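# Swap empty and full wash bottles between benches and cart

## Task

Take the empty wash bottle from each of the two shelved benches and put both into the cart's top tray, where each must come to rest within the tray's walls (lying on its side is fine). Then take the two full wash bottles from that tray and stand one upright on each bench's work surface. No wash bottle may touch the floor. When finished, open the gripper and move the robot away. The robot must not tip over or finish leaning. Anything that stays in place only because the robot is holding or pressing it does not count.

## Robot and tools

ROBOT. A Hello Robot Stretch 4 with a single arm. It has an omni-wheel base, a mast carrying a lift, a telescoping arm that reaches forward, a three-joint wrist (yaw, pitch, roll) and a two-finger gripper. It stands about 1.6 m tall, and the base rim is within 0.23 m of the base origin. Cameras: head_camera (top of mast, looking forward and down; turn the base to aim it), head_left_camera and head_right_camera (fisheyes on either side that look more steeply down and show the base and arm), and wrist_camera (behind the fingers, looking along them, with the fingertips near the bottom of its image).

FRAMES. Base frame: origin on the floor below the base centre, x forward, y left, z up. hand_pose is reported in this frame and marks a point between the open fingertips. With all wrist joints at 0 its axes line up with the base axes. The printed value can be slightly wrong. The odometry frame is the base frame as it was when the scene started.

execute_actions. The argument "actions" is a list that holds one action, or is empty to simply read state and images. An action may contain "base", "joints" or both, and may add "pace" and "contact_limits". Alternatively it may be {"end_of_arm": "enable_torque"} on its own. All motions in an action start at the same moment.
- "base": an offset from where the base last reported itself, with exactly one key. translate_m drives straight, forward positive, -2 to 2 m. strafe_m slides sideways, left positive, -2 to 2 m. rotate_rad turns in place, counter-clockwise (left) positive, -3.2 to 3.2 rad.
- "joints": absolute targets, keyed by name, each given as a single number. lift_m 0 to 1.2 m. arm_m 0 to 0.55 m of extension. wrist_yaw_rad -1.134 to 4.276 (0 points forward, positive turns left, 3.14 is folded back, and above 3.4 the arm may block it). wrist_pitch_rad -1.117 to 4.259 (0 is level, 1.57 points straight down). wrist_roll_rad -1.117 to 4.259 (0 keeps the fingers level with each other, positive turns clockwise as seen from behind). gripper_m -0.038 to 0.141, the gap between fingertips in metres; values below 0 press the tips together. Joints count as done within about ±0.004 m or ±0.02 rad (±0.05 for pitch). Targets outside a range are clipped and reported. Any other bad value or unknown key rejects the whole call, and nothing moves.
- "pace": "slow", "default", "fast" or "max". Base top speeds are 0.1/0.3/0.4/0.6 m/s and 1/2/3/4 rad/s, and these are reduced when the lift is above 0.2 m.
- "contact_limits": {"arm_m": v}, where v runs from 0 (gentlest) to 0.75 (firmest) and defaults to 0.5.
- "cameras": a list of camera names, or "all". If omitted or null you get every camera; [] returns no images.
A single action never runs longer than 15 s. Anything you leave out of an action may keep driving toward its earlier target. To unfold the wrist at the start, send lift_m 0.4 together with wrist_yaw_rad 0.

wait: {"seconds": 0 to 10}. It commands nothing new and returns state and images.
zoom_image: {"camera": name, "region": [x0, y0, x1, y1]} in pixels of that camera's most recent full image, with the origin at top-left and at most 504x504. It returns a sharper crop.
read_manual: returns only licence texts; nothing moves.
finished_scene: {"scene": current number}. It ends the scene for good once the last command has been held, so the goal must already be reached and stable.

RESULTS. base_status and joint_status report how each motion ended. "done" for the base only means the wheels turned the commanded amount, and slip still counts as done. "off_target" means the part stopped short and may still be pushing. "contact_stop_at_<key>" means the part hit something; it then drops its target, and the lift, arm or wheels may go slack (a slack lift can sink under load). "limit_stop_at_tilt" means the robot leans more than 6 degrees and the lift, arm and wheels refuse commands until it straightens. "limit_stop_at_own_body" is a self-collision stop; you can still move away from the body. "torque_fault" means a wrist or gripper motor has gone limp; send enable_torque. on_its_own lists things you did not command, and its "held at" gives a joint's held target, not its actual position. lidar_m gives 12 distances in metres, one per 30-degree sector: the 1st is straight ahead, then counter-clockwise (4th left, 7th behind, 10th right). "-" means nothing seen, or an object closer than 0.25 m. The lidar misses clear or thin objects. wrist_depth_mm is a 7x7 grid of depths from 100 to 2000 mm, read from the top left, that includes the robot's own body. base_odometry counts wheel rotation only. If turned_by_wheels and turned_by_imu differ by more than about 0.1 rad, the heading estimate is off by roughly that difference. base_tilt (degrees, forward and right positive) carries a fixed bias of up to about 1.5 degrees. motor_effort is a percentage of maximum, positive toward higher joint values, with the peak in brackets. A held load moves the wrist_pitch effort further from 0. For wheel_0, wheel_1 and wheel_2, positive turns the base right.

GRIPPING. Command a gap smaller than the object's width. Going further below the width squeezes harder and pulls the object toward the wrist; opening pushes it back out. Neither the gripper reading nor "done" confirms a grasp. Look for a clear change in gripper effort, or check the cameras. If the fingertips are pressed against a surface beneath them, raise the lift to free them.

AVOID. Dropping, slamming or hard pushes. Letting a bottle reach the floor. Driving or turning with more than 1 kg held while arm_m is above 0.2, especially at fast or max pace. Pushing or pulling steadily with the gripper held high. Pressing a wrist hard enough to cause a torque fault. Pitching the wrist up (below -0.2) while it is also rolled (below -0.4 or above 4). Finish with the bottles released and the robot clear of them.

Each tool is called after "Emit:" as name(argument=value, ...), one argument or row to a line, values as JSON.

## Session

Emit:
execute_actions(
  actions=[],
)

Scene clock: 0.00 s.
base_odometry: x=+0.000 y=+0.000 heading=+0.000 (m, m, rad; odometry frame)
turned_by_wheels: +0.000 (rad since the last result)
turned_by_imu: +0.000 (rad since the last result)
base_tilt: forward=-0.2 right=+0.0 (deg)
lidar_m: 1.61 1.61 1.88 1.51 1.50 1.76 1.54 1.57 2.11 1.18 1.19 1.41
base_status: not commanded
joint_positions: lift_m=+0.268 arm_m=-0.001 wrist_yaw_rad=+3.049 wrist_pitch_rad=+0.022 wrist_roll_rad=-0.006 gripper_m=+0.057
joint_status: not commanded
motor_effort: lift_m=+21 arm_m=+0 wrist_yaw_rad=-3 wrist_pitch_rad=-7 wrist_roll_rad=+1 gripper_m=-3 wheel_0=+0 wheel_1=+0 wheel_2=+0 (%)
hand_pose: x=-0.1094 y=+0.1137 z=+0.4398 quat_wxyz=(+0.046, -0.011, -0.002, +0.999) (m; base frame)
wrist_depth_mm: - 140 - - - - 1921 / - 130 - - - - - / 107 142 223 - - - - / 141 147 - - - - - / - - - - - - 1983 / 1430 1430 202 1366 195 1464 1499 / 991 960 1025 110 1025 904 1025
pictures: head_camera, head_left_camera, head_right_camera, wrist_camera
Images, in order (width x height): head_camera 420x560, head_left_camera 420x672, head_right_camera 420x672, wrist_camera 616x392.

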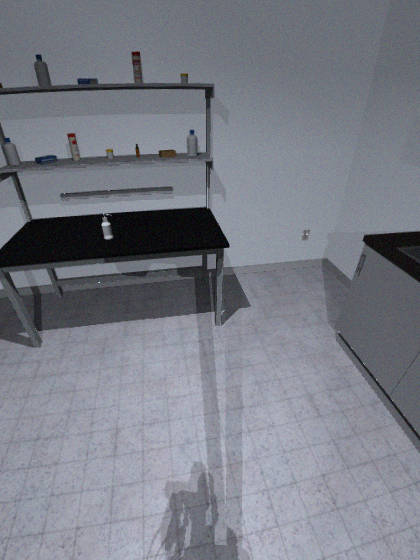

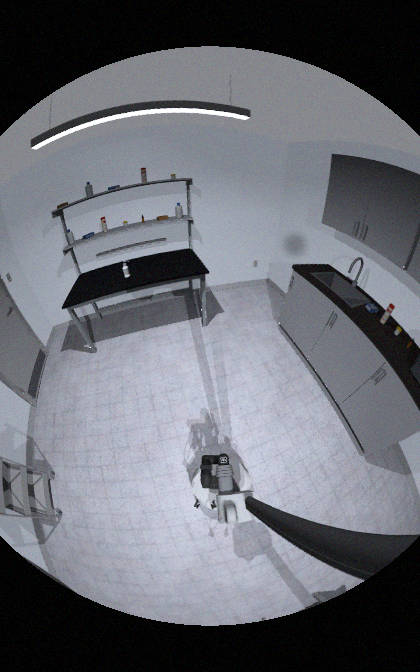

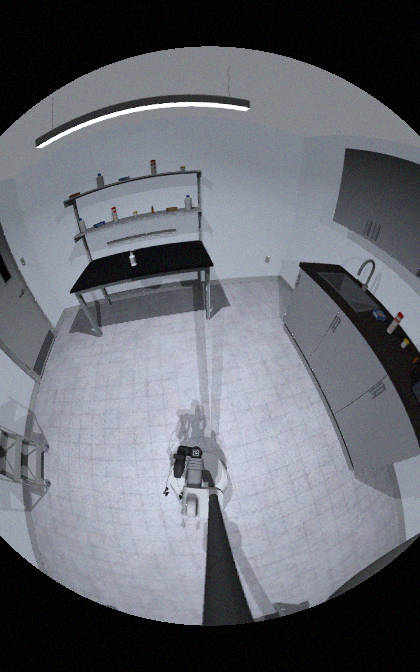

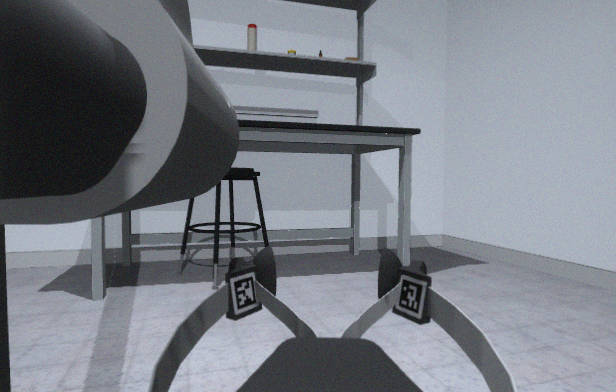

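Emit:
execute_actions(
  actions=[
    {"base":{"rotate_rad":-2.6},"joints":{"lift_m":0.8,"wrist_yaw_rad":0,"gripper_m":0.13}},
  ],
)

Scene clock: 5.43 s.
base_odometry: x=+0.000 y=+0.000 heading=-2.600 (m, m, rad; odometry frame)
turned_by_wheels: -2.600 (rad since the last result)
turned_by_imu: -2.558 (rad since the last result)
base_tilt: forward=-0.4 right=+0.0 (deg)
lidar_m: 1.52 2.07 1.18 1.19 1.43 1.60 1.62 2.16 1.52 1.52 1.73 1.54
base_status: done
joint_positions: lift_m=+0.800 arm_m=-0.001 wrist_yaw_rad=+0.000 wrist_pitch_rad=+0.022 wrist_roll_rad=-0.006 gripper_m=+0.130
joint_status: all done
motor_effort: lift_m=+26(27) arm_m=+0(0) wrist_yaw_rad=-2(9) wrist_pitch_rad=-7(7) wrist_roll_rad=+1(1) gripper_m=+1(1) wheel_0=-1(8) wheel_1=-1(4) wheel_2=-1(7) (%)
hand_pose: x=+0.4582 y=-0.0874 z=+0.9715 quat_wxyz=(+1.000, -0.003, +0.011, +0.000) (m; base frame)
wrist_depth_mm: 1756 - - - - 1756 1661 / 1756 - - - - 1863 1708 / 1756 - - - - 1808 1708 / 1808 - - - - 1921 1756 / 1808 - - - 1366 1397 1366 / 1863 - - - 1983 1182 1808 / 1808 - - 110 1921 1808 1808
pictures: head_camera, head_left_camera, head_right_camera, wrist_camera
Images, in order (width x height): head_camera 420x560, head_left_camera 420x672, head_right_camera 420x672, wrist_camera 616x392.

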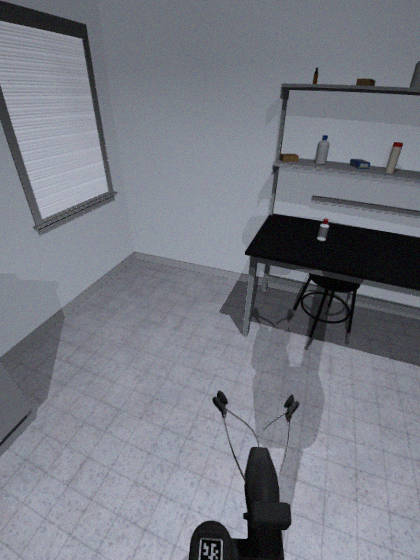

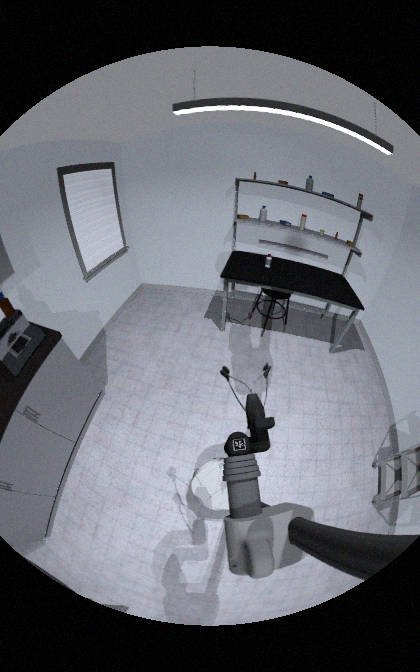

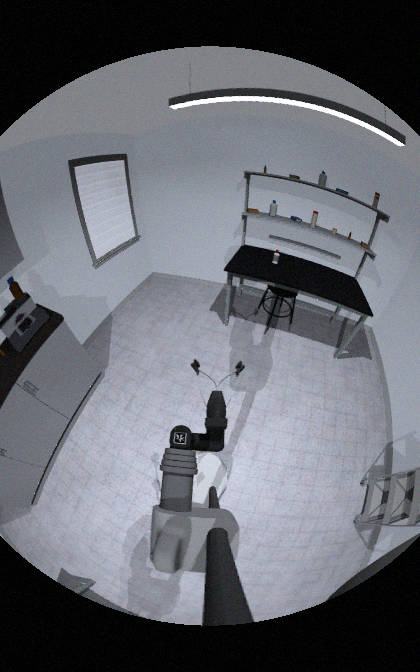

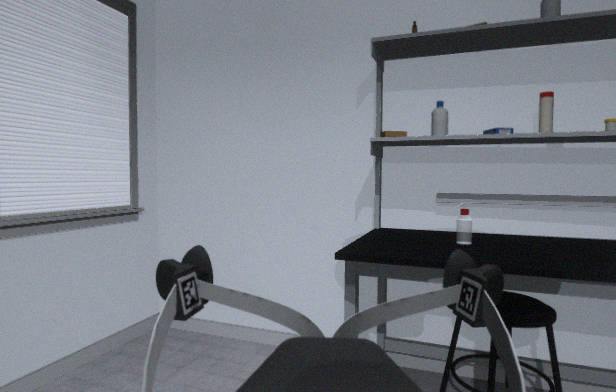

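Emit:
execute_actions(
  actions=[
    {"base":{"rotate_rad":-0.35}},
  ],
  cameras=[],
)

Emit:
execute_actions(
  actions=[
    {"base":{"translate_m":0.9},"pace":"fast"},
  ],
  cameras=["head_camera","wrist_camera"],
)

Scene clock: 12.27 s.
base_odometry: x=+0.000 y=+0.000 heading=-2.950 (m, m, rad; odometry frame)
turned_by_wheels: -0.350 (rad since the last result)
turned_by_imu: -0.345 (rad since the last result)
base_tilt: forward=-0.4 right=+0.0 (deg)
lidar_m: 1.54 2.41 1.26 1.18 1.24 1.67 1.65 1.69 2.04 1.51 1.98 1.63
base_status: done
joint_positions: lift_m=+0.800 arm_m=-0.001 wrist_yaw_rad=+0.000 wrist_pitch_rad=+0.022 wrist_roll_rad=-0.006 gripper_m=+0.130
joint_status: not commanded
motor_effort: lift_m=+26(26) arm_m=+0(0) wrist_yaw_rad=-3(2) wrist_pitch_rad=-7(7) wrist_roll_rad=+1(1) gripper_m=+0(3) wheel_0=+1(4) wheel_1=+1(5) wheel_2=+1(8) (%)
hand_pose: x=+0.4582 y=-0.0874 z=+0.9715 quat_wxyz=(+1.000, -0.003, +0.011, +0.000) (m; base frame)
wrist_depth_mm: - - - - - - - / - - - - - - - / - - - - - - - / - - - - - - - / - - 1366 1366 1397 1366 1618 / - - - 1618 - - - / - - - 110 - - 1921
pictures: none
No camera images: the call's "cameras" was empty. Leave "cameras" out to get every camera's image.

Scene clock: 15.93 s.
base_odometry: x=-0.884 y=-0.172 heading=-2.950 (m, m, rad; odometry frame)
turned_by_wheels: +0.000 (rad since the last result)
turned_by_imu: -0.004 (rad since the last result)
base_tilt: forward=-0.3 right=+0.1 (deg)
lidar_m: 0.63 0.67 1.91 1.84 1.31 1.71 3.24 2.63 1.65 1.87 0.97 0.68
base_status: done
joint_positions: lift_m=+0.800 arm_m=-0.001 wrist_yaw_rad=+0.000 wrist_pitch_rad=+0.022 wrist_roll_rad=-0.006 gripper_m=+0.130
joint_status: not commanded
motor_effort: lift_m=+25(26) arm_m=+0(0) wrist_yaw_rad=-2(3) wrist_pitch_rad=-7(7) wrist_roll_rad=+1(1) gripper_m=+1(2) wheel_0=-1(7) wheel_1=+0(3) wheel_2=+2(10) (%)
hand_pose: x=+0.4582 y=-0.0874 z=+0.9715 quat_wxyz=(+1.000, -0.003, +0.011, +0.000) (m; base frame)
wrist_depth_mm: 1182 1182 1182 1160 1205 1205 1182 / 1205 1182 1205 1182 1160 1160 1205 / 1182 1205 1182 1205 1205 1229 1182 / 1205 1182 1205 1205 1229 1205 1229 / 1229 1205 1205 1205 1229 1229 1229 / 1205 715 668 788 676 668 788 / 539 539 554 110 549 554 549
pictures: head_camera, wrist_camera
Images, in order (width x height): head_camera 420x560, wrist_camera 616x392.

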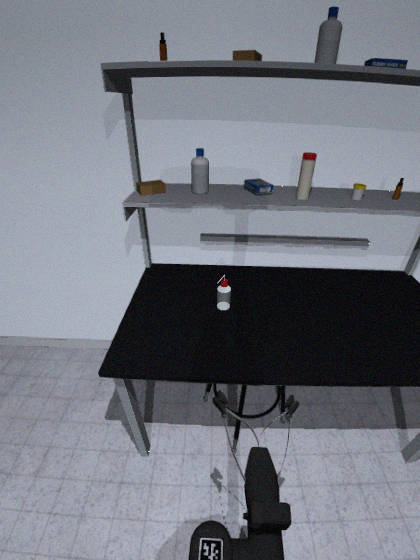

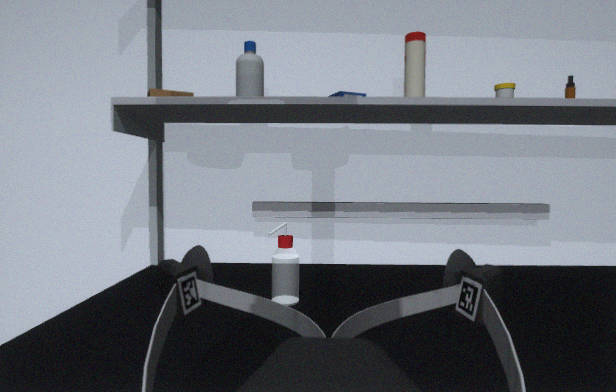

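Emit:
execute_actions(
  actions=[
    {"base":{"strafe_m":0.06},"joints":{"lift_m":0.67,"arm_m":0.35}},
  ],
  cameras=["head_camera","wrist_camera"],
)

Scene clock: 22.37 s.
base_odometry: x=-0.872 y=-0.231 heading=-2.950 (m, m, rad; odometry frame)
turned_by_wheels: +0.000 (rad since the last result)
turned_by_imu: -0.001 (rad since the last result)
base_tilt: forward=-0.4 right=+0.1 (deg)
lidar_m: 0.65 0.66 1.87 1.78 1.25 1.63 3.24 2.65 1.70 1.94 0.97 0.67
base_status: done
joint_positions: lift_m=+0.670 arm_m=+0.349 wrist_yaw_rad=+0.000 wrist_pitch_rad=+0.022 wrist_roll_rad=-0.006 gripper_m=+0.130
joint_status: all done
motor_effort: lift_m=+15(23) arm_m=+8(8) wrist_yaw_rad=-3(2) wrist_pitch_rad=-7(6) wrist_roll_rad=+2(1) gripper_m=+1(2) wheel_0=+0(8) wheel_1=+0(13) wheel_2=+0(2) (%)
hand_pose: x=+0.8080 y=-0.0874 z=+0.8424 quat_wxyz=(+1.000, -0.003, +0.011, +0.000) (m; base frame)
wrist_depth_mm: 842 759 750 750 750 741 741 / 842 854 854 842 854 866 878 / 842 854 854 854 866 866 866 / 866 854 866 866 866 866 854 / 854 691 699 466 715 715 715 / 399 375 343 407 349 349 407 / 279 282 283 110 285 285 285
pictures: head_camera, wrist_camera
Images, in order (width x height): head_camera 420x560, wrist_camera 616x392.

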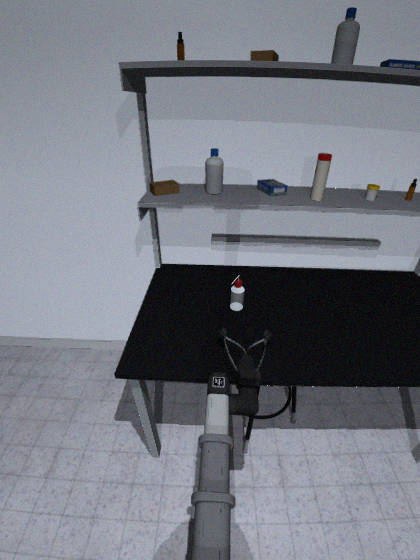

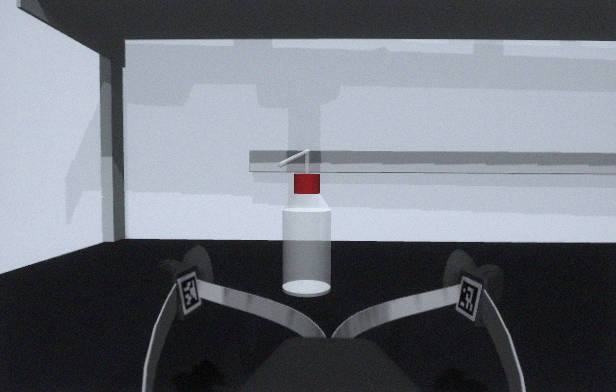

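Emit:
execute_actions(
  actions=[
    {"base":{"strafe_m":0.015},"joints":{"arm_m":0.5,"lift_m":0.66}},
  ],
  cameras=[],
)

Emit:
execute_actions(
  actions=[
    {"base":{"translate_m":0.11},"pace":"slow"},
  ],
  cameras=["head_camera","wrist_camera"],
)

Scene clock: 29.47 s.
base_odometry: x=-0.869 y=-0.245 heading=-2.950 (m, m, rad; odometry frame)
turned_by_wheels: +0.000 (rad since the last result)
turned_by_imu: -0.001 (rad since the last result)
base_tilt: forward=-0.3 right=+0.0 (deg)
lidar_m: 0.64 0.66 1.85 1.76 1.24 1.60 3.23 2.61 1.72 1.95 0.94 0.69
base_status: done
joint_positions: lift_m=+0.660 arm_m=+0.499 wrist_yaw_rad=+0.000 wrist_pitch_rad=+0.022 wrist_roll_rad=-0.006 gripper_m=+0.130
joint_status: all done
motor_effort: lift_m=+15(15) arm_m=+8(9) wrist_yaw_rad=-2(2) wrist_pitch_rad=-7(7) wrist_roll_rad=+1(1) gripper_m=-2(2) wheel_0=-1(3) wheel_1=+0(6) wheel_2=+0(1) (%)
hand_pose: x=+0.9580 y=-0.0874 z=+0.8324 quat_wxyz=(+1.000, -0.003, +0.011, +0.000) (m; base frame)
wrist_depth_mm: 691 699 699 699 699 699 707 / 707 707 707 715 715 715 707 / 707 715 691 640 640 634 715 / 707 715 715 309 723 723 723 / 661 640 654 297 654 668 661 / 370 345 320 294 325 324 377 / 259 262 263 110 265 264 264
pictures: none
No camera images: the call's "cameras" was empty. Leave "cameras" out to get every camera's image.

Scene clock: 31.87 s.
base_odometry: x=-0.977 y=-0.266 heading=-2.950 (m, m, rad; odometry frame)
turned_by_wheels: +0.000 (rad since the last result)
turned_by_imu: -0.001 (rad since the last result)
base_tilt: forward=-0.2 right=+0.0 (deg)
lidar_m: 0.51 0.55 1.82 1.78 1.29 1.62 3.36 2.78 1.75 1.94 0.82 0.57
base_status: done
joint_positions: lift_m=+0.660 arm_m=+0.499 wrist_yaw_rad=+0.000 wrist_pitch_rad=+0.022 wrist_roll_rad=-0.006 gripper_m=+0.130
joint_status: not commanded
motor_effort: lift_m=+15(15) arm_m=+8(8) wrist_yaw_rad=-2(2) wrist_pitch_rad=-7(7) wrist_roll_rad=+1(1) gripper_m=+1(3) wheel_0=+3(2) wheel_1=+3(10) wheel_2=-3(8) (%)
hand_pose: x=+0.9580 y=-0.0874 z=+0.8324 quat_wxyz=(+1.000, -0.003, +0.011, +0.000) (m; base frame)
wrist_depth_mm: 564 603 597 597 591 597 603 / 569 597 603 609 609 609 603 / 569 609 603 535 535 535 530 / 609 609 609 196 615 609 621 / 559 609 609 184 621 621 621 / 368 343 320 183 324 322 377 / 262 262 264 110 265 263 264
pictures: head_camera, wrist_camera
Images, in order (width x height): head_camera 420x560, wrist_camera 616x392.

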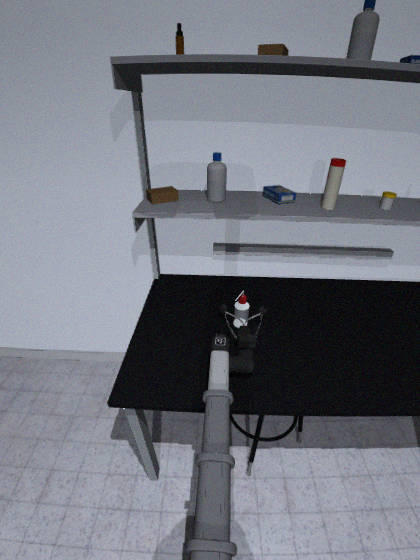

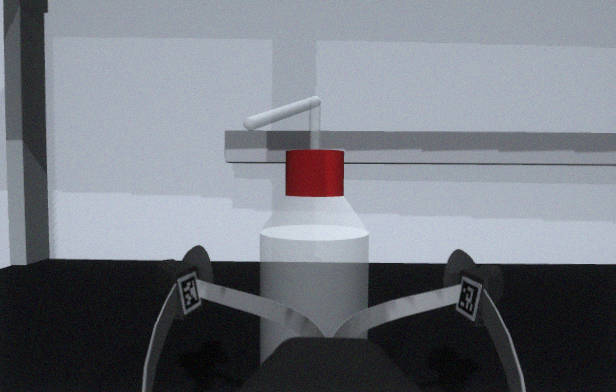

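Emit:
execute_actions(
  actions=[
    {"joints":{"gripper_m":0.02,"arm_m":0.485}},
  ],
  cameras=["wrist_camera"],
)

Emit:
execute_actions(
  actions=[
    {"joints":{"lift_m":0.78}},
  ],
  cameras=[],
)

Emit:
execute_actions(
  actions=[
    {"base":{"translate_m":-0.9},"joints":{"arm_m":0.0}},
  ],
  cameras=[],
)

Emit:
execute_actions(
  actions=[
    {"base":{"rotate_rad":-1.6},"pace":"slow"},
  ],
)

Scene clock: 42.30 s.
base_odometry: x=-0.977 y=-0.266 heading=-2.950 (m, m, rad; odometry frame)
turned_by_wheels: +0.000 (rad since the last result)
turned_by_imu: -0.001 (rad since the last result)
base_tilt: forward=-0.3 right=+0.1 (deg)
lidar_m: 0.53 0.56 1.81 1.77 1.28 1.61 3.33 2.76 1.77 1.94 0.78 0.57
base_status: not commanded
joint_positions: lift_m=+0.660 arm_m=+0.486 wrist_yaw_rad=+0.000 wrist_pitch_rad=+0.022 wrist_roll_rad=-0.006 gripper_m=+0.020
joint_status: all done
motor_effort: lift_m=+15(15) arm_m=-8(8) wrist_yaw_rad=-2(3) wrist_pitch_rad=-7(7) wrist_roll_rad=+1(1) gripper_m=-18(21) wheel_0=+3(3) wheel_1=+3(3) wheel_2=-3(3) (%)
hand_pose: x=+0.9457 y=-0.0874 z=+0.8324 quat_wxyz=(+1.000, -0.003, +0.011, +0.000) (m; base frame)
wrist_depth_mm: 603 615 609 609 609 615 609 / 609 615 609 609 621 615 615 / 615 615 621 544 544 544 539 / 621 615 627 198 627 627 634 / 554 621 615 186 574 634 634 / 373 370 192 185 189 347 379 / 258 245 265 110 250 249 272
pictures: wrist_camera
Images, in order (width x height): wrist_camera 616x392.

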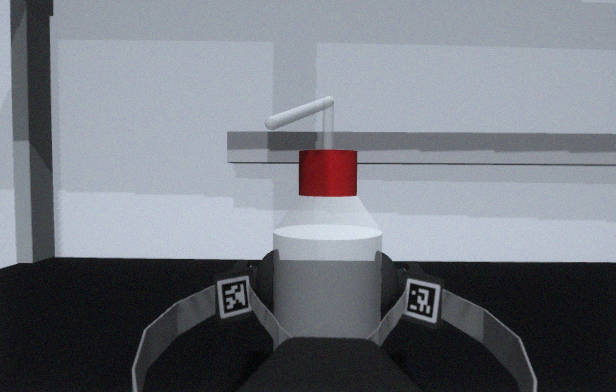

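Scene clock: 43.83 s.
base_odometry: x=-0.977 y=-0.266 heading=-2.950 (m, m, rad; odometry frame)
turned_by_wheels: +0.000 (rad since the last result)
turned_by_imu: +0.000 (rad since the last result)
base_tilt: forward=-0.4 right=+0.0 (deg)
lidar_m: 0.53 0.55 1.78 1.77 1.28 1.58 3.37 2.78 1.75 1.94 0.79 0.56
base_status: not commanded
joint_positions: lift_m=+0.780 arm_m=+0.486 wrist_yaw_rad=+0.000 wrist_pitch_rad=+0.022 wrist_roll_rad=-0.006 gripper_m=+0.020
joint_status: all done
motor_effort: lift_m=+26(27) arm_m=-8(8) wrist_yaw_rad=-2(3) wrist_pitch_rad=-7(8) wrist_roll_rad=+2(2) gripper_m=-20(20) wheel_0=+3(3) wheel_1=+3(3) wheel_2=-3(3) (%)
hand_pose: x=+0.9457 y=-0.0874 z=+0.9515 quat_wxyz=(+1.000, -0.003, +0.011, +0.000) (m; base frame)
wrist_depth_mm: 477 480 484 480 477 477 469 / 615 609 615 609 615 615 615 / 621 609 609 621 621 627 627 / 621 627 621 196 627 627 627 / 621 627 621 185 554 634 634 / 609 634 191 185 189 634 634 / 496 469 496 110 477 473 504
pictures: none
No camera images: the call's "cameras" was empty. Leave "cameras" out to get every camera's image.

Scene clock: 48.33 s.
base_odometry: x=-0.094 y=-0.095 heading=-2.950 (m, m, rad; odometry frame)
turned_by_wheels: +0.000 (rad since the last result)
turned_by_imu: +0.003 (rad since the last result)
base_tilt: forward=-0.2 right=+0.0 (deg)
lidar_m: 0.42 2.28 1.86 1.12 1.13 1.54 1.75 1.80 2.11 1.59 2.06 1.48
base_status: done
joint_positions: lift_m=+0.780 arm_m=+0.001 wrist_yaw_rad=+0.000 wrist_pitch_rad=+0.022 wrist_roll_rad=-0.006 gripper_m=+0.020
joint_status: all done
motor_effort: lift_m=+25(26) arm_m=-7(8) wrist_yaw_rad=-3(0) wrist_pitch_rad=-8(9) wrist_roll_rad=+1(1) gripper_m=-18(14) wheel_0=-2(5) wheel_1=-2(4) wheel_2=+0(11) (%)
hand_pose: x=+0.4607 y=-0.0874 z=+0.9514 quat_wxyz=(+1.000, -0.003, +0.011, +0.000) (m; base frame)
wrist_depth_mm: 1863 1983 1921 1808 1921 1863 1921 / 1921 1921 1983 1921 1921 1983 1921 / 1983 1921 1983 1863 1983 1921 - / 1921 - - 196 - - - / - - 1464 185 1205 1281 1308 / - - 192 186 189 1863 - / - 1863 1863 110 1863 1863 -
pictures: none
No camera images: the call's "cameras" was empty. Leave "cameras" out to get every camera's image.

Scene clock: 51.23 s.
base_odometry: x=-0.094 y=-0.095 heading=+1.734 (m, m, rad; odometry frame)
turned_by_wheels: -1.600 (rad since the last result)
turned_by_imu: -1.573 (rad since the last result)
base_tilt: forward=-0.5 right=+0.1 (deg)
lidar_m: 0.38 2.03 1.47 1.43 2.26 1.85 1.12 1.16 1.55 1.74 1.79 2.11
base_status: done
joint_positions: lift_m=+0.780 arm_m=+0.001 wrist_yaw_rad=+0.000 wrist_pitch_rad=+0.022 wrist_roll_rad=-0.006 gripper_m=+0.020
joint_status: not commanded
motor_effort: lift_m=+25(25) arm_m=-8(8) wrist_yaw_rad=-2(2) wrist_pitch_rad=-8(9) wrist_roll_rad=+1(1) gripper_m=-23(16) wheel_0=+2(2) wheel_1=+1(7) wheel_2=+3(5) (%)
hand_pose: x=+0.4607 y=-0.0874 z=+0.9514 quat_wxyz=(+1.000, -0.003, +0.011, +0.000) (m; base frame)
wrist_depth_mm: 1661 1661 1756 1708 1708 1756 1756 / 1756 1708 1708 1708 1661 1708 1808 / 1708 1661 1708 1708 1708 1708 1708 / 1708 1808 1756 198 1756 1756 1756 / 1756 1708 1708 185 1808 1863 1756 / 1708 1756 192 185 189 1756 1808 / 1708 1808 1756 110 1808 1808 1756
pictures: head_camera, head_left_camera, head_right_camera, wrist_camera
Images, in order (width x height): head_camera 420x560, head_left_camera 420x672, head_right_camera 420x672, wrist_camera 616x392.

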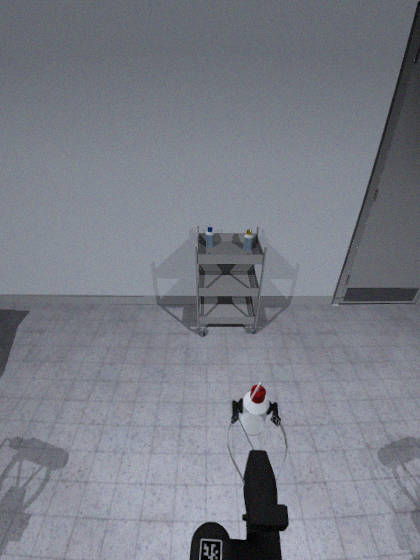

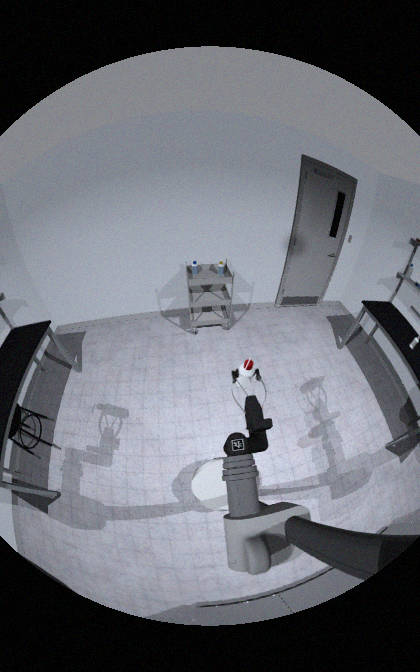

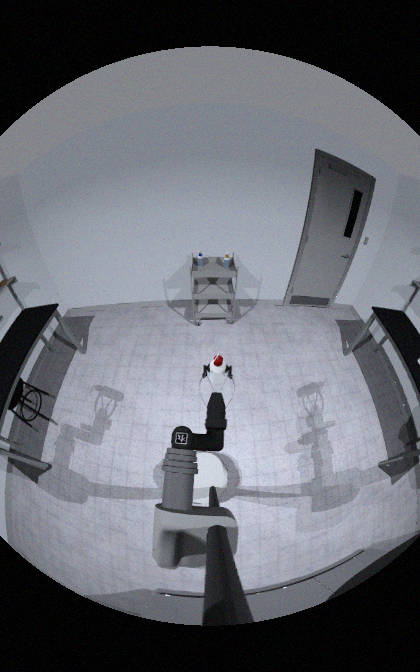

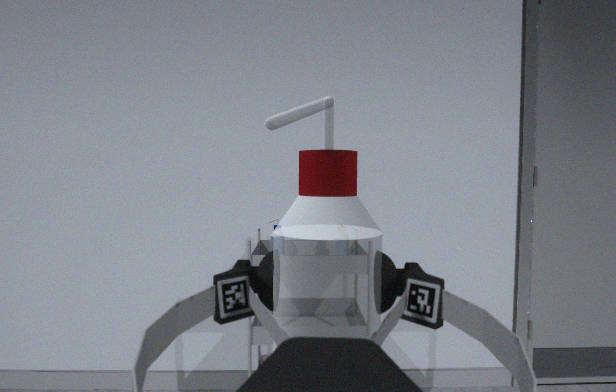

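Emit:
execute_actions(
  actions=[
    {"base":{"translate_m":0.95}},
  ],
  cameras=["head_camera","wrist_camera"],
)

Scene clock: 57.90 s.
base_odometry: x=-0.248 y=+0.843 heading=+1.734 (m, m, rad; odometry frame)
turned_by_wheels: +0.000 (rad since the last result)
turned_by_imu: -0.005 (rad since the last result)
base_tilt: forward=-0.3 right=+0.1 (deg)
lidar_m: 0.41 0.63 1.38 1.47 1.49 2.86 2.07 2.15 1.79 1.68 1.58 0.69
base_status: done
joint_positions: lift_m=+0.780 arm_m=+0.001 wrist_yaw_rad=+0.000 wrist_pitch_rad=+0.022 wrist_roll_rad=-0.006 gripper_m=+0.020
joint_status: not commanded
motor_effort: lift_m=+25(25) arm_m=-7(7) wrist_yaw_rad=-2(0) wrist_pitch_rad=-9(8) wrist_roll_rad=+1(2) gripper_m=-18(16) wheel_0=+1(6) wheel_1=+1(5) wheel_2=+2(11) (%)
hand_pose: x=+0.4607 y=-0.0874 z=+0.9514 quat_wxyz=(+1.000, -0.003, +0.011, +0.000) (m; base frame)
wrist_depth_mm: 788 798 798 820 820 831 831 / 809 798 809 831 831 831 842 / 809 809 831 820 820 831 854 / 820 820 809 197 842 854 854 / 809 831 820 186 842 842 854 / 820 842 192 184 189 842 842 / 820 683 661 110 654 866 878
pictures: head_camera, wrist_camera
Images, in order (width x height): head_camera 420x560, wrist_camera 616x392.

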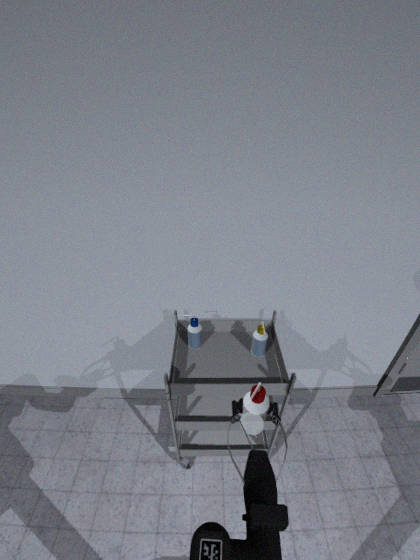

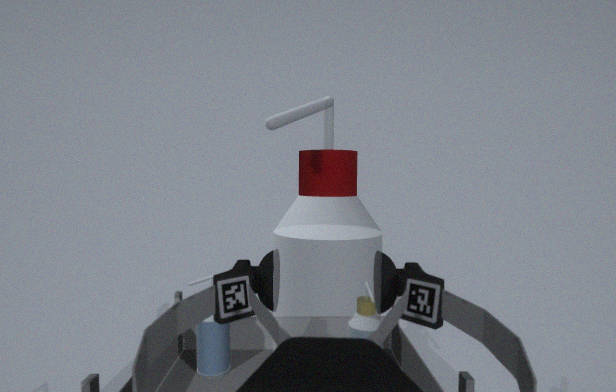

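Emit:
execute_actions(
  actions=[
    {"base":{"strafe_m":0.025},"joints":{"arm_m":0.27}},
  ],
  cameras=[],
)

Emit:
execute_actions(
  actions=[
    {"joints":{"lift_m":0.64}},
  ],
  cameras=["head_camera","wrist_camera"],
)

Emit:
zoom_image(
  camera="head_camera",
  region=[140,290,340,450],
)

Scene clock: 71.17 s.
base_odometry: x=-0.273 y=+0.839 heading=+1.734 (m, m, rad; odometry frame)
turned_by_wheels: +0.000 (rad since the last result)
turned_by_imu: -0.001 (rad since the last result)
base_tilt: forward=-0.2 right=+0.0 (deg)
lidar_m: 0.62 1.07 1.41 1.43 1.48 2.88 2.09 2.14 1.82 1.69 1.56 0.69
base_status: done
joint_positions: lift_m=+0.780 arm_m=+0.269 wrist_yaw_rad=+0.000 wrist_pitch_rad=+0.022 wrist_roll_rad=-0.006 gripper_m=+0.020
joint_status: all done
motor_effort: lift_m=+25(25) arm_m=+8(7) wrist_yaw_rad=-1(2) wrist_pitch_rad=-8(8) wrist_roll_rad=+1(1) gripper_m=-15(19) wheel_0=+0(7) wheel_1=-1(6) wheel_2=+0(2) (%)
hand_pose: x=+0.7280 y=-0.0874 z=+0.9515 quat_wxyz=(+1.000, -0.003, +0.011, +0.000) (m; base frame)
wrist_depth_mm: 544 544 549 559 564 559 569 / 549 549 559 559 564 569 569 / 549 549 559 559 564 569 574 / 549 564 564 197 569 580 569 / 564 564 569 185 574 574 580 / 559 569 192 185 189 585 585 / 574 496 580 110 377 585 591
pictures: none
No camera images: the call's "cameras" was empty. Leave "cameras" out to get every camera's image.

Scene clock: 72.80 s.
base_odometry: x=-0.273 y=+0.839 heading=+1.734 (m, m, rad; odometry frame)
turned_by_wheels: +0.000 (rad since the last result)
turned_by_imu: +0.000 (rad since the last result)
base_tilt: forward=-0.2 right=+0.1 (deg)
lidar_m: 0.64 1.07 1.41 1.43 1.48 2.86 2.08 2.15 1.82 1.71 1.59 0.68
base_status: not commanded
joint_positions: lift_m=+0.640 arm_m=+0.269 wrist_yaw_rad=+0.000 wrist_pitch_rad=+0.022 wrist_roll_rad=-0.006 gripper_m=+0.020
joint_status: all done
motor_effort: lift_m=+15(24) arm_m=+8(8) wrist_yaw_rad=-2(2) wrist_pitch_rad=-8(8) wrist_roll_rad=+1(1) gripper_m=-19(19) wheel_0=+0(0) wheel_1=-1(1) wheel_2=+0(0) (%)
hand_pose: x=+0.7280 y=-0.0874 z=+0.8123 quat_wxyz=(+1.000, -0.003, +0.011, +0.000) (m; base frame)
wrist_depth_mm: 544 549 539 559 559 564 559 / 549 549 549 559 564 564 574 / 554 559 554 554 564 569 580 / 554 564 559 197 569 569 574 / 559 564 564 185 357 585 580 / 559 415 191 185 189 492 585 / 347 389 424 110 349 355 591
pictures: head_camera, wrist_camera
Images, in order (width x height): head_camera 420x560, wrist_camera 616x392.

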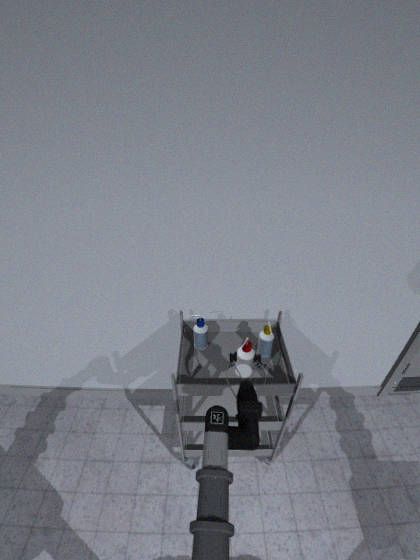

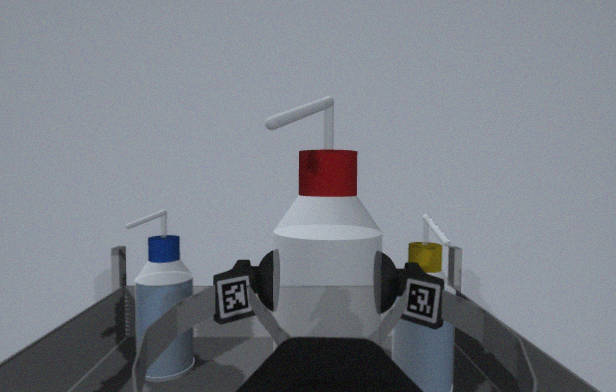

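Region (140, 290, 340, 450) of head_camera's 420x560 image, scaled by 2.520, with more detail than that image has; it fills the top 403 rows of this view, and the rest is white.

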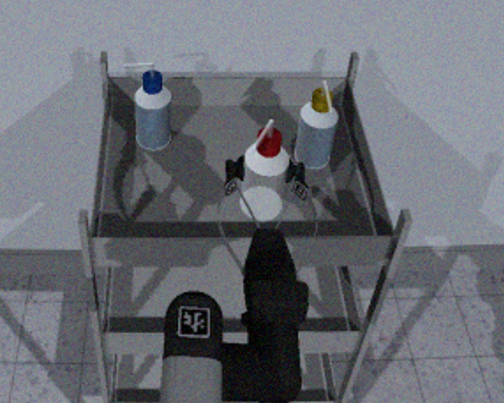

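Emit:
execute_actions(
  actions=[
    {"base":{"strafe_m":0.03},"joints":{"arm_m":0.25}},
  ],
  cameras=[],
)

Emit:
execute_actions(
  actions=[
    {"joints":{"lift_m":0.588},"pace":"slow"},
  ],
  cameras=[],
)

Emit:
execute_actions(
  actions=[
    {"joints":{"gripper_m":0.11}},
  ],
  cameras=["wrist_camera"],
)

Emit:
execute_actions(
  actions=[
    {"joints":{"arm_m":0.1}},
  ],
  cameras=[],
)

Emit:
execute_actions(
  actions=[
    {"base":{"strafe_m":-0.13},"joints":{"lift_m":0.76,"wrist_pitch_rad":0.5}},
  ],
  cameras=["head_camera","wrist_camera"],
)

Scene clock: 83.97 s.
base_odometry: x=-0.302 y=+0.834 heading=+1.734 (m, m, rad; odometry frame)
turned_by_wheels: +0.000 (rad since the last result)
turned_by_imu: -0.001 (rad since the last result)
base_tilt: forward=-0.1 right=+0.0 (deg)
lidar_m: 0.63 1.05 1.42 1.40 1.44 2.88 2.10 2.15 1.85 1.73 1.55 0.68
base_status: done
joint_positions: lift_m=+0.640 arm_m=+0.251 wrist_yaw_rad=+0.000 wrist_pitch_rad=+0.022 wrist_roll_rad=-0.006 gripper_m=+0.020
joint_status: all done
motor_effort: lift_m=+15(16) arm_m=-8(10) wrist_yaw_rad=-3(4) wrist_pitch_rad=-8(8) wrist_roll_rad=+1(1) gripper_m=-17(17) wheel_0=+0(11) wheel_1=+0(9) wheel_2=+0(0) (%)
hand_pose: x=+0.7107 y=-0.0874 z=+0.8123 quat_wxyz=(+1.000, -0.003, +0.011, +0.000) (m; base frame)
wrist_depth_mm: 554 564 564 564 569 574 574 / 564 564 574 564 574 580 591 / 564 569 574 574 580 585 591 / 569 580 569 197 580 585 591 / 574 580 421 186 394 597 597 / 574 442 191 185 188 366 597 / 336 377 402 110 377 366 347
pictures: none
No camera images: the call's "cameras" was empty. Leave "cameras" out to get every camera's image.

Scene clock: 85.33 s.
base_odometry: x=-0.302 y=+0.834 heading=+1.734 (m, m, rad; odometry frame)
turned_by_wheels: +0.000 (rad since the last result)
turned_by_imu: +0.000 (rad since the last result)
base_tilt: forward=-0.3 right=+0.0 (deg)
lidar_m: 0.62 1.06 1.42 1.40 1.47 2.87 2.08 2.15 1.87 1.73 1.55 0.67
base_status: not commanded
joint_positions: lift_m=+0.589 arm_m=+0.251 wrist_yaw_rad=+0.002 wrist_pitch_rad=+0.014 wrist_roll_rad=-0.006 gripper_m=+0.020
joint_status: all done
motor_effort: lift_m=+12(15) arm_m=-8(8) wrist_yaw_rad=-8(15) wrist_pitch_rad=+17(56) wrist_roll_rad=+1(1) gripper_m=-23(17) wheel_0=+0(0) wheel_1=+0(0) wheel_2=+2(2) (%)
hand_pose: x=+0.7109 y=-0.0868 z=+0.7630 quat_wxyz=(+1.000, -0.003, +0.007, +0.001) (m; base frame)
wrist_depth_mm: 564 564 569 569 574 580 580 / 564 574 574 574 580 585 585 / 569 569 580 574 580 585 580 / 564 569 585 228 580 585 591 / 574 574 402 206 492 355 591 / 322 382 187 191 191 342 368 / 265 314 336 110 336 315 327
pictures: none
No camera images: the call's "cameras" was empty. Leave "cameras" out to get every camera's image.

Scene clock: 87.07 s.
base_odometry: x=-0.302 y=+0.834 heading=+1.734 (m, m, rad; odometry frame)
turned_by_wheels: +0.000 (rad since the last result)
turned_by_imu: +0.000 (rad since the last result)
base_tilt: forward=-0.3 right=+0.1 (deg)
lidar_m: 0.63 1.08 1.41 1.40 1.46 2.89 2.09 2.14 1.84 1.74 1.57 0.67
base_status: not commanded
joint_positions: lift_m=+0.588 arm_m=+0.251 wrist_yaw_rad=+0.000 wrist_pitch_rad=+0.022 wrist_roll_rad=-0.006 gripper_m=+0.110
joint_status: all done
motor_effort: lift_m=+15(15) arm_m=-8(8) wrist_yaw_rad=-2(8) wrist_pitch_rad=-6(17) wrist_roll_rad=+1(2) gripper_m=-4(13) wheel_0=+0(0) wheel_1=+0(0) wheel_2=+2(2) (%)
hand_pose: x=+0.7107 y=-0.0873 z=+0.7604 quat_wxyz=(+1.000, -0.003, +0.011, +0.000) (m; base frame)
wrist_depth_mm: 554 554 559 569 574 580 585 / 559 564 569 574 580 585 591 / 569 564 574 574 580 591 591 / 569 574 574 580 585 591 591 / 574 569 402 500 496 347 603 / 304 389 215 347 394 345 347 / 254 246 320 110 322 303 320
pictures: wrist_camera
Images, in order (width x height): wrist_camera 616x392.

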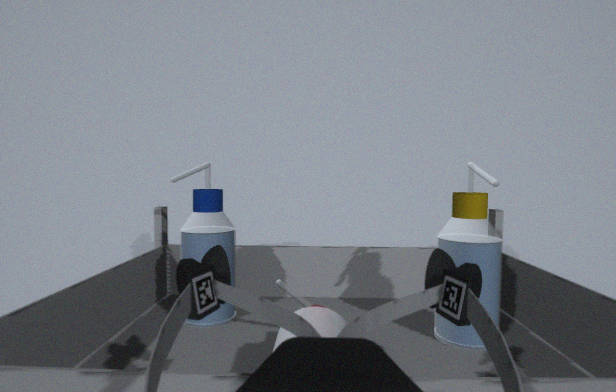

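Scene clock: 88.57 s.
base_odometry: x=-0.302 y=+0.834 heading=+1.734 (m, m, rad; odometry frame)
turned_by_wheels: +0.000 (rad since the last result)
turned_by_imu: +0.000 (rad since the last result)
base_tilt: forward=-0.4 right=+0.1 (deg)
lidar_m: 0.62 1.05 1.42 1.42 1.46 2.87 2.06 2.15 1.87 1.72 1.56 0.67
base_status: not commanded
joint_positions: lift_m=+0.588 arm_m=+0.101 wrist_yaw_rad=+0.000 wrist_pitch_rad=+0.022 wrist_roll_rad=-0.006 gripper_m=+0.110
joint_status: all done
motor_effort: lift_m=+15(15) arm_m=-8(7) wrist_yaw_rad=-3(3) wrist_pitch_rad=-6(7) wrist_roll_rad=+1(1) gripper_m=-1(2) wheel_0=+0(0) wheel_1=+0(0) wheel_2=+2(2) (%)
hand_pose: x=+0.5607 y=-0.0874 z=+0.7604 quat_wxyz=(+1.000, -0.003, +0.011, +0.000) (m; base frame)
wrist_depth_mm: 707 699 707 707 715 723 723 / 707 715 715 715 732 732 732 / 707 715 732 732 723 732 741 / 715 715 723 732 723 750 741 / 723 723 544 640 621 554 750 / 732 329 214 322 320 317 317 / 715 530 325 110 322 322 319
pictures: none
No camera images: the call's "cameras" was empty. Leave "cameras" out to get every camera's image.

Scene clock: 90.37 s.
base_odometry: x=-0.174 y=+0.855 heading=+1.734 (m, m, rad; odometry frame)
turned_by_wheels: +0.000 (rad since the last result)
turned_by_imu: +0.000 (rad since the last result)
base_tilt: forward=-0.4 right=+0.1 (deg)
lidar_m: 0.62 0.65 1.41 1.53 1.59 2.85 2.07 2.13 1.70 1.61 1.59 0.64
base_status: done
joint_positions: lift_m=+0.760 arm_m=+0.101 wrist_yaw_rad=+0.000 wrist_pitch_rad=+0.502 wrist_roll_rad=-0.006 gripper_m=+0.110
joint_status: all done
motor_effort: lift_m=+26(26) arm_m=-8(8) wrist_yaw_rad=-2(2) wrist_pitch_rad=-5(5) wrist_roll_rad=+1(1) gripper_m=-1(6) wheel_0=+0(9) wheel_1=+1(9) wheel_2=+0(1) (%)
hand_pose: x=+0.5252 y=-0.0874 z=+0.7990 quat_wxyz=(+0.969, -0.003, +0.248, +0.001) (m; base frame)
wrist_depth_mm: 654 647 661 668 654 668 676 / 699 691 699 715 715 723 723 / 750 591 676 661 759 778 798 / 788 585 559 549 559 842 854 / 397 389 379 387 377 904 960 / 960 715 216 691 399 976 1025 / 1042 609 634 110 1042 1025 1060
pictures: head_camera, wrist_camera
Images, in order (width x height): head_camera 420x560, wrist_camera 616x392.

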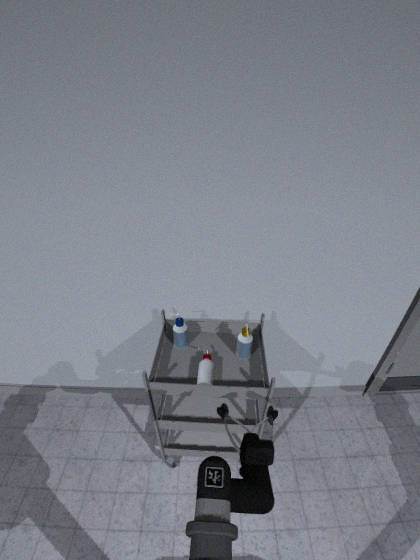

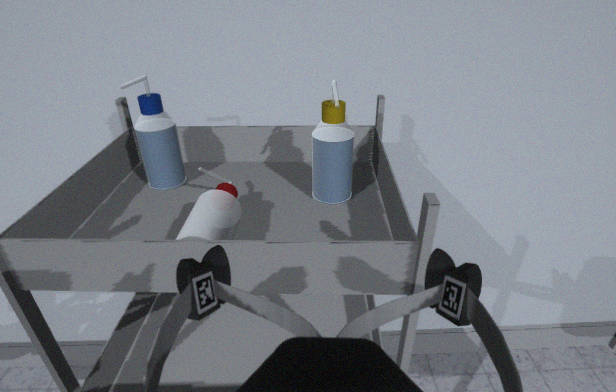

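Emit:
execute_actions(
  actions=[
    {"base":{"strafe_m":-0.015},"joints":{"lift_m":0.84}},
  ],
  cameras=[],
)

Emit:
execute_actions(
  actions=[
    {"joints":{"arm_m":0.35}},
  ],
  cameras=[],
)

Emit:
execute_actions(
  actions=[
    {"joints":{"lift_m":0.74},"pace":"slow"},
  ],
  cameras=["head_camera","wrist_camera"],
)

Scene clock: 99.60 s.
base_odometry: x=-0.159 y=+0.858 heading=+1.734 (m, m, rad; odometry frame)
turned_by_wheels: +0.000 (rad since the last result)
turned_by_imu: +0.000 (rad since the last result)
base_tilt: forward=-0.2 right=+0.0 (deg)
lidar_m: 0.63 0.68 1.41 1.54 1.62 2.86 2.08 2.14 1.69 1.59 1.62 1.12
base_status: done
joint_positions: lift_m=+0.840 arm_m=+0.101 wrist_yaw_rad=+0.000 wrist_pitch_rad=+0.502 wrist_roll_rad=-0.006 gripper_m=+0.110
joint_status: all done
motor_effort: lift_m=+26(27) arm_m=-7(7) wrist_yaw_rad=-1(3) wrist_pitch_rad=-5(5) wrist_roll_rad=+1(1) gripper_m=-5(1) wheel_0=+1(6) wheel_1=+0(9) wheel_2=+0(1) (%)
hand_pose: x=+0.5252 y=-0.0874 z=+0.8790 quat_wxyz=(+0.969, -0.003, +0.248, +0.001) (m; base frame)
wrist_depth_mm: 654 654 654 661 668 676 676 / 699 691 707 715 715 715 723 / 759 741 750 759 768 778 788 / 809 647 707 668 820 842 842 / 854 591 564 591 640 904 931 / 439 439 214 433 410 991 1008 / 1060 699 699 110 1078 1098 1118
pictures: none
No camera images: the call's "cameras" was empty. Leave "cameras" out to get every camera's image.

Scene clock: 101.47 s.
base_odometry: x=-0.159 y=+0.858 heading=+1.734 (m, m, rad; odometry frame)
turned_by_wheels: +0.000 (rad since the last result)
turned_by_imu: +0.000 (rad since the last result)
base_tilt: forward=-0.3 right=+0.0 (deg)
lidar_m: 0.62 0.67 1.40 1.54 1.62 2.86 2.06 2.14 1.70 1.58 1.62 1.13
base_status: not commanded
joint_positions: lift_m=+0.840 arm_m=+0.349 wrist_yaw_rad=+0.000 wrist_pitch_rad=+0.502 wrist_roll_rad=-0.006 gripper_m=+0.110
joint_status: all done
motor_effort: lift_m=+26(26) arm_m=+8(10) wrist_yaw_rad=-2(2) wrist_pitch_rad=-6(6) wrist_roll_rad=+1(1) gripper_m=-1(1) wheel_0=+1(2) wheel_1=+1(0) wheel_2=+0(0) (%)
hand_pose: x=+0.7724 y=-0.0874 z=+0.8790 quat_wxyz=(+0.969, -0.003, +0.248, +0.001) (m; base frame)
wrist_depth_mm: 427 433 436 433 439 439 445 / 459 462 469 469 473 477 477 / 496 500 504 508 512 512 521 / 535 539 544 549 554 559 564 / 492 504 492 500 585 609 615 / 415 473 215 336 459 661 691 / 413 410 418 110 715 750 768
pictures: none
No camera images: the call's "cameras" was empty. Leave "cameras" out to get every camera's image.

Scene clock: 103.17 s.
base_odometry: x=-0.159 y=+0.858 heading=+1.734 (m, m, rad; odometry frame)
turned_by_wheels: +0.000 (rad since the last result)
turned_by_imu: +0.000 (rad since the last result)
base_tilt: forward=-0.5 right=+0.0 (deg)
lidar_m: 0.63 0.68 1.44 1.55 1.59 2.85 2.08 2.13 1.71 1.56 1.60 1.11
base_status: not commanded
joint_positions: lift_m=+0.740 arm_m=+0.349 wrist_yaw_rad=+0.000 wrist_pitch_rad=+0.502 wrist_roll_rad=-0.006 gripper_m=+0.110
joint_status: all done
motor_effort: lift_m=+15(25) arm_m=+8(8) wrist_yaw_rad=-2(3) wrist_pitch_rad=-6(6) wrist_roll_rad=+1(1) gripper_m=-5(0) wheel_0=+1(1) wheel_1=+0(0) wheel_2=+0(0) (%)
hand_pose: x=+0.7724 y=-0.0874 z=+0.7799 quat_wxyz=(+0.969, -0.003, +0.248, +0.001) (m; base frame)
wrist_depth_mm: 427 430 436 436 439 439 442 / 459 462 469 466 477 480 477 / 484 500 504 504 508 517 517 / 340 455 449 300 535 564 559 / 364 433 436 301 413 603 615 / 364 342 214 319 287 654 691 / 310 250 312 110 285 741 768
pictures: head_camera, wrist_camera
Images, in order (width x height): head_camera 420x560, wrist_camera 616x392.

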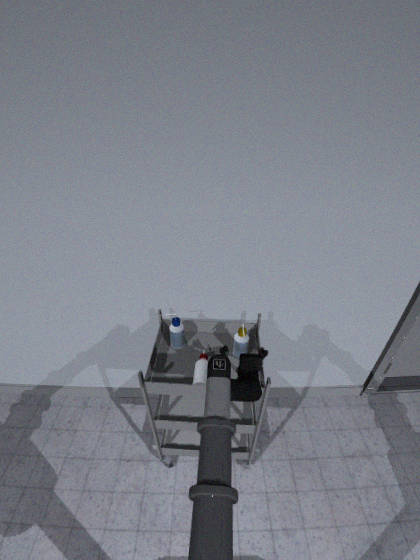

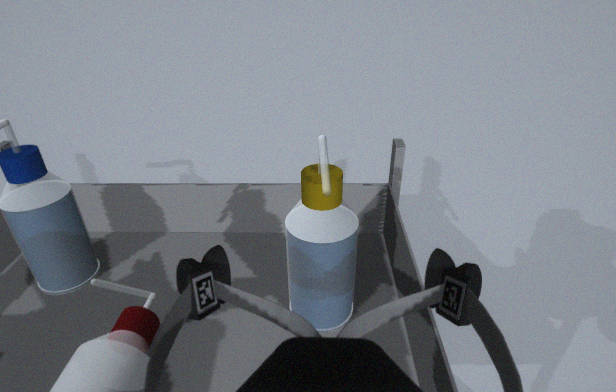

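Emit:
execute_actions(
  actions=[
    {"joints":{"arm_m":0.445},"pace":"slow"},
  ],
  cameras=[],
)

Emit:
execute_actions(
  actions=[
    {"joints":{"gripper_m":0.072}},
  ],
  cameras=[],
)

Emit:
execute_actions(
  actions=[
    {"joints":{"lift_m":0.715},"pace":"slow"},
  ],
  cameras=["wrist_camera"],
)

Scene clock: 114.47 s.
base_odometry: x=-0.159 y=+0.858 heading=+1.734 (m, m, rad; odometry frame)
turned_by_wheels: +0.000 (rad since the last result)
turned_by_imu: -0.001 (rad since the last result)
base_tilt: forward=-0.4 right=+0.1 (deg)
lidar_m: 0.62 0.66 1.41 1.54 1.60 2.86 2.07 2.14 1.70 1.57 1.60 1.12
base_status: not commanded
joint_positions: lift_m=+0.740 arm_m=+0.444 wrist_yaw_rad=+0.000 wrist_pitch_rad=+0.502 wrist_roll_rad=-0.006 gripper_m=+0.110
joint_status: all done
motor_effort: lift_m=+15(15) arm_m=+8(6) wrist_yaw_rad=-3(3) wrist_pitch_rad=-6(5) wrist_roll_rad=+2(1) gripper_m=-2(1) wheel_0=+1(1) wheel_1=+0(0) wheel_2=+0(0) (%)
hand_pose: x=+0.8674 y=-0.0874 z=+0.7799 quat_wxyz=(+0.969, -0.003, +0.248, +0.001) (m; base frame)
wrist_depth_mm: 343 343 349 351 353 353 357 / 366 370 373 379 379 379 384 / 397 399 399 407 407 415 413 / 430 433 439 442 436 452 455 / 377 373 362 215 364 484 500 / 353 364 215 205 254 530 554 / 301 306 310 110 283 597 615
pictures: none
No camera images: the call's "cameras" was empty. Leave "cameras" out to get every camera's image.

Scene clock: 115.70 s.
base_odometry: x=-0.159 y=+0.858 heading=+1.734 (m, m, rad; odometry frame)
turned_by_wheels: +0.000 (rad since the last result)
turned_by_imu: +0.000 (rad since the last result)
base_tilt: forward=-0.4 right=+0.1 (deg)
lidar_m: 0.63 0.68 1.43 1.54 1.60 2.84 2.08 2.12 1.70 1.59 1.58 1.12
base_status: not commanded
joint_positions: lift_m=+0.740 arm_m=+0.444 wrist_yaw_rad=+0.000 wrist_pitch_rad=+0.502 wrist_roll_rad=-0.006 gripper_m=+0.072
joint_status: all done
motor_effort: lift_m=+15(15) arm_m=+8(8) wrist_yaw_rad=-3(2) wrist_pitch_rad=-6(6) wrist_roll_rad=+1(1) gripper_m=-3(3) wheel_0=+1(1) wheel_1=+0(0) wheel_2=+0(0) (%)
hand_pose: x=+0.8674 y=-0.0874 z=+0.7799 quat_wxyz=(+0.969, -0.003, +0.248, +0.001) (m; base frame)
wrist_depth_mm: 345 345 345 351 351 355 355 / 366 373 373 379 379 379 384 / 399 399 402 404 413 413 418 / 436 433 436 442 436 449 455 / 375 373 364 216 359 496 496 / 353 366 202 206 196 535 544 / 303 303 310 110 282 585 621
pictures: none
No camera images: the call's "cameras" was empty. Leave "cameras" out to get every camera's image.

Scene clock: 116.70 s.
base_odometry: x=-0.159 y=+0.858 heading=+1.734 (m, m, rad; odometry frame)
turned_by_wheels: +0.000 (rad since the last result)
turned_by_imu: +0.000 (rad since the last result)
base_tilt: forward=-0.3 right=+0.0 (deg)
lidar_m: 0.63 0.66 1.43 1.55 1.61 2.88 2.08 2.14 1.68 1.59 1.58 1.11
base_status: not commanded
joint_positions: lift_m=+0.715 arm_m=+0.444 wrist_yaw_rad=+0.000 wrist_pitch_rad=+0.502 wrist_roll_rad=-0.006 gripper_m=+0.072
joint_status: all done
motor_effort: lift_m=+15(15) arm_m=+8(8) wrist_yaw_rad=-2(2) wrist_pitch_rad=-6(6) wrist_roll_rad=+1(1) gripper_m=-2(1) wheel_0=+1(1) wheel_1=+0(0) wheel_2=+0(0) (%)
hand_pose: x=+0.8674 y=-0.0874 z=+0.7549 quat_wxyz=(+0.969, -0.003, +0.248, +0.001) (m; base frame)
wrist_depth_mm: 342 345 349 351 351 357 357 / 368 370 377 377 382 382 382 / 397 402 404 404 410 415 418 / 421 427 430 421 427 449 452 / 370 364 355 193 345 496 496 / 320 329 202 193 195 530 549 / 283 274 282 110 264 226 615
pictures: wrist_camera
Images, in order (width x height): wrist_camera 616x392.

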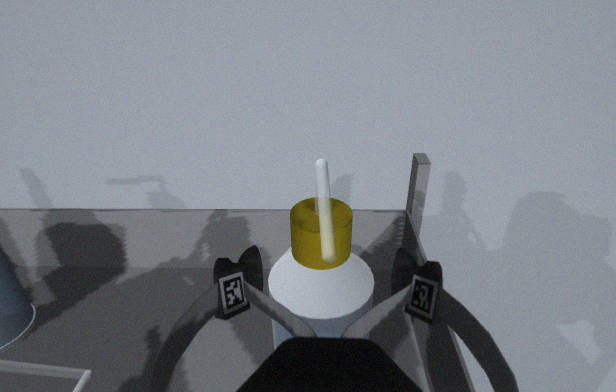

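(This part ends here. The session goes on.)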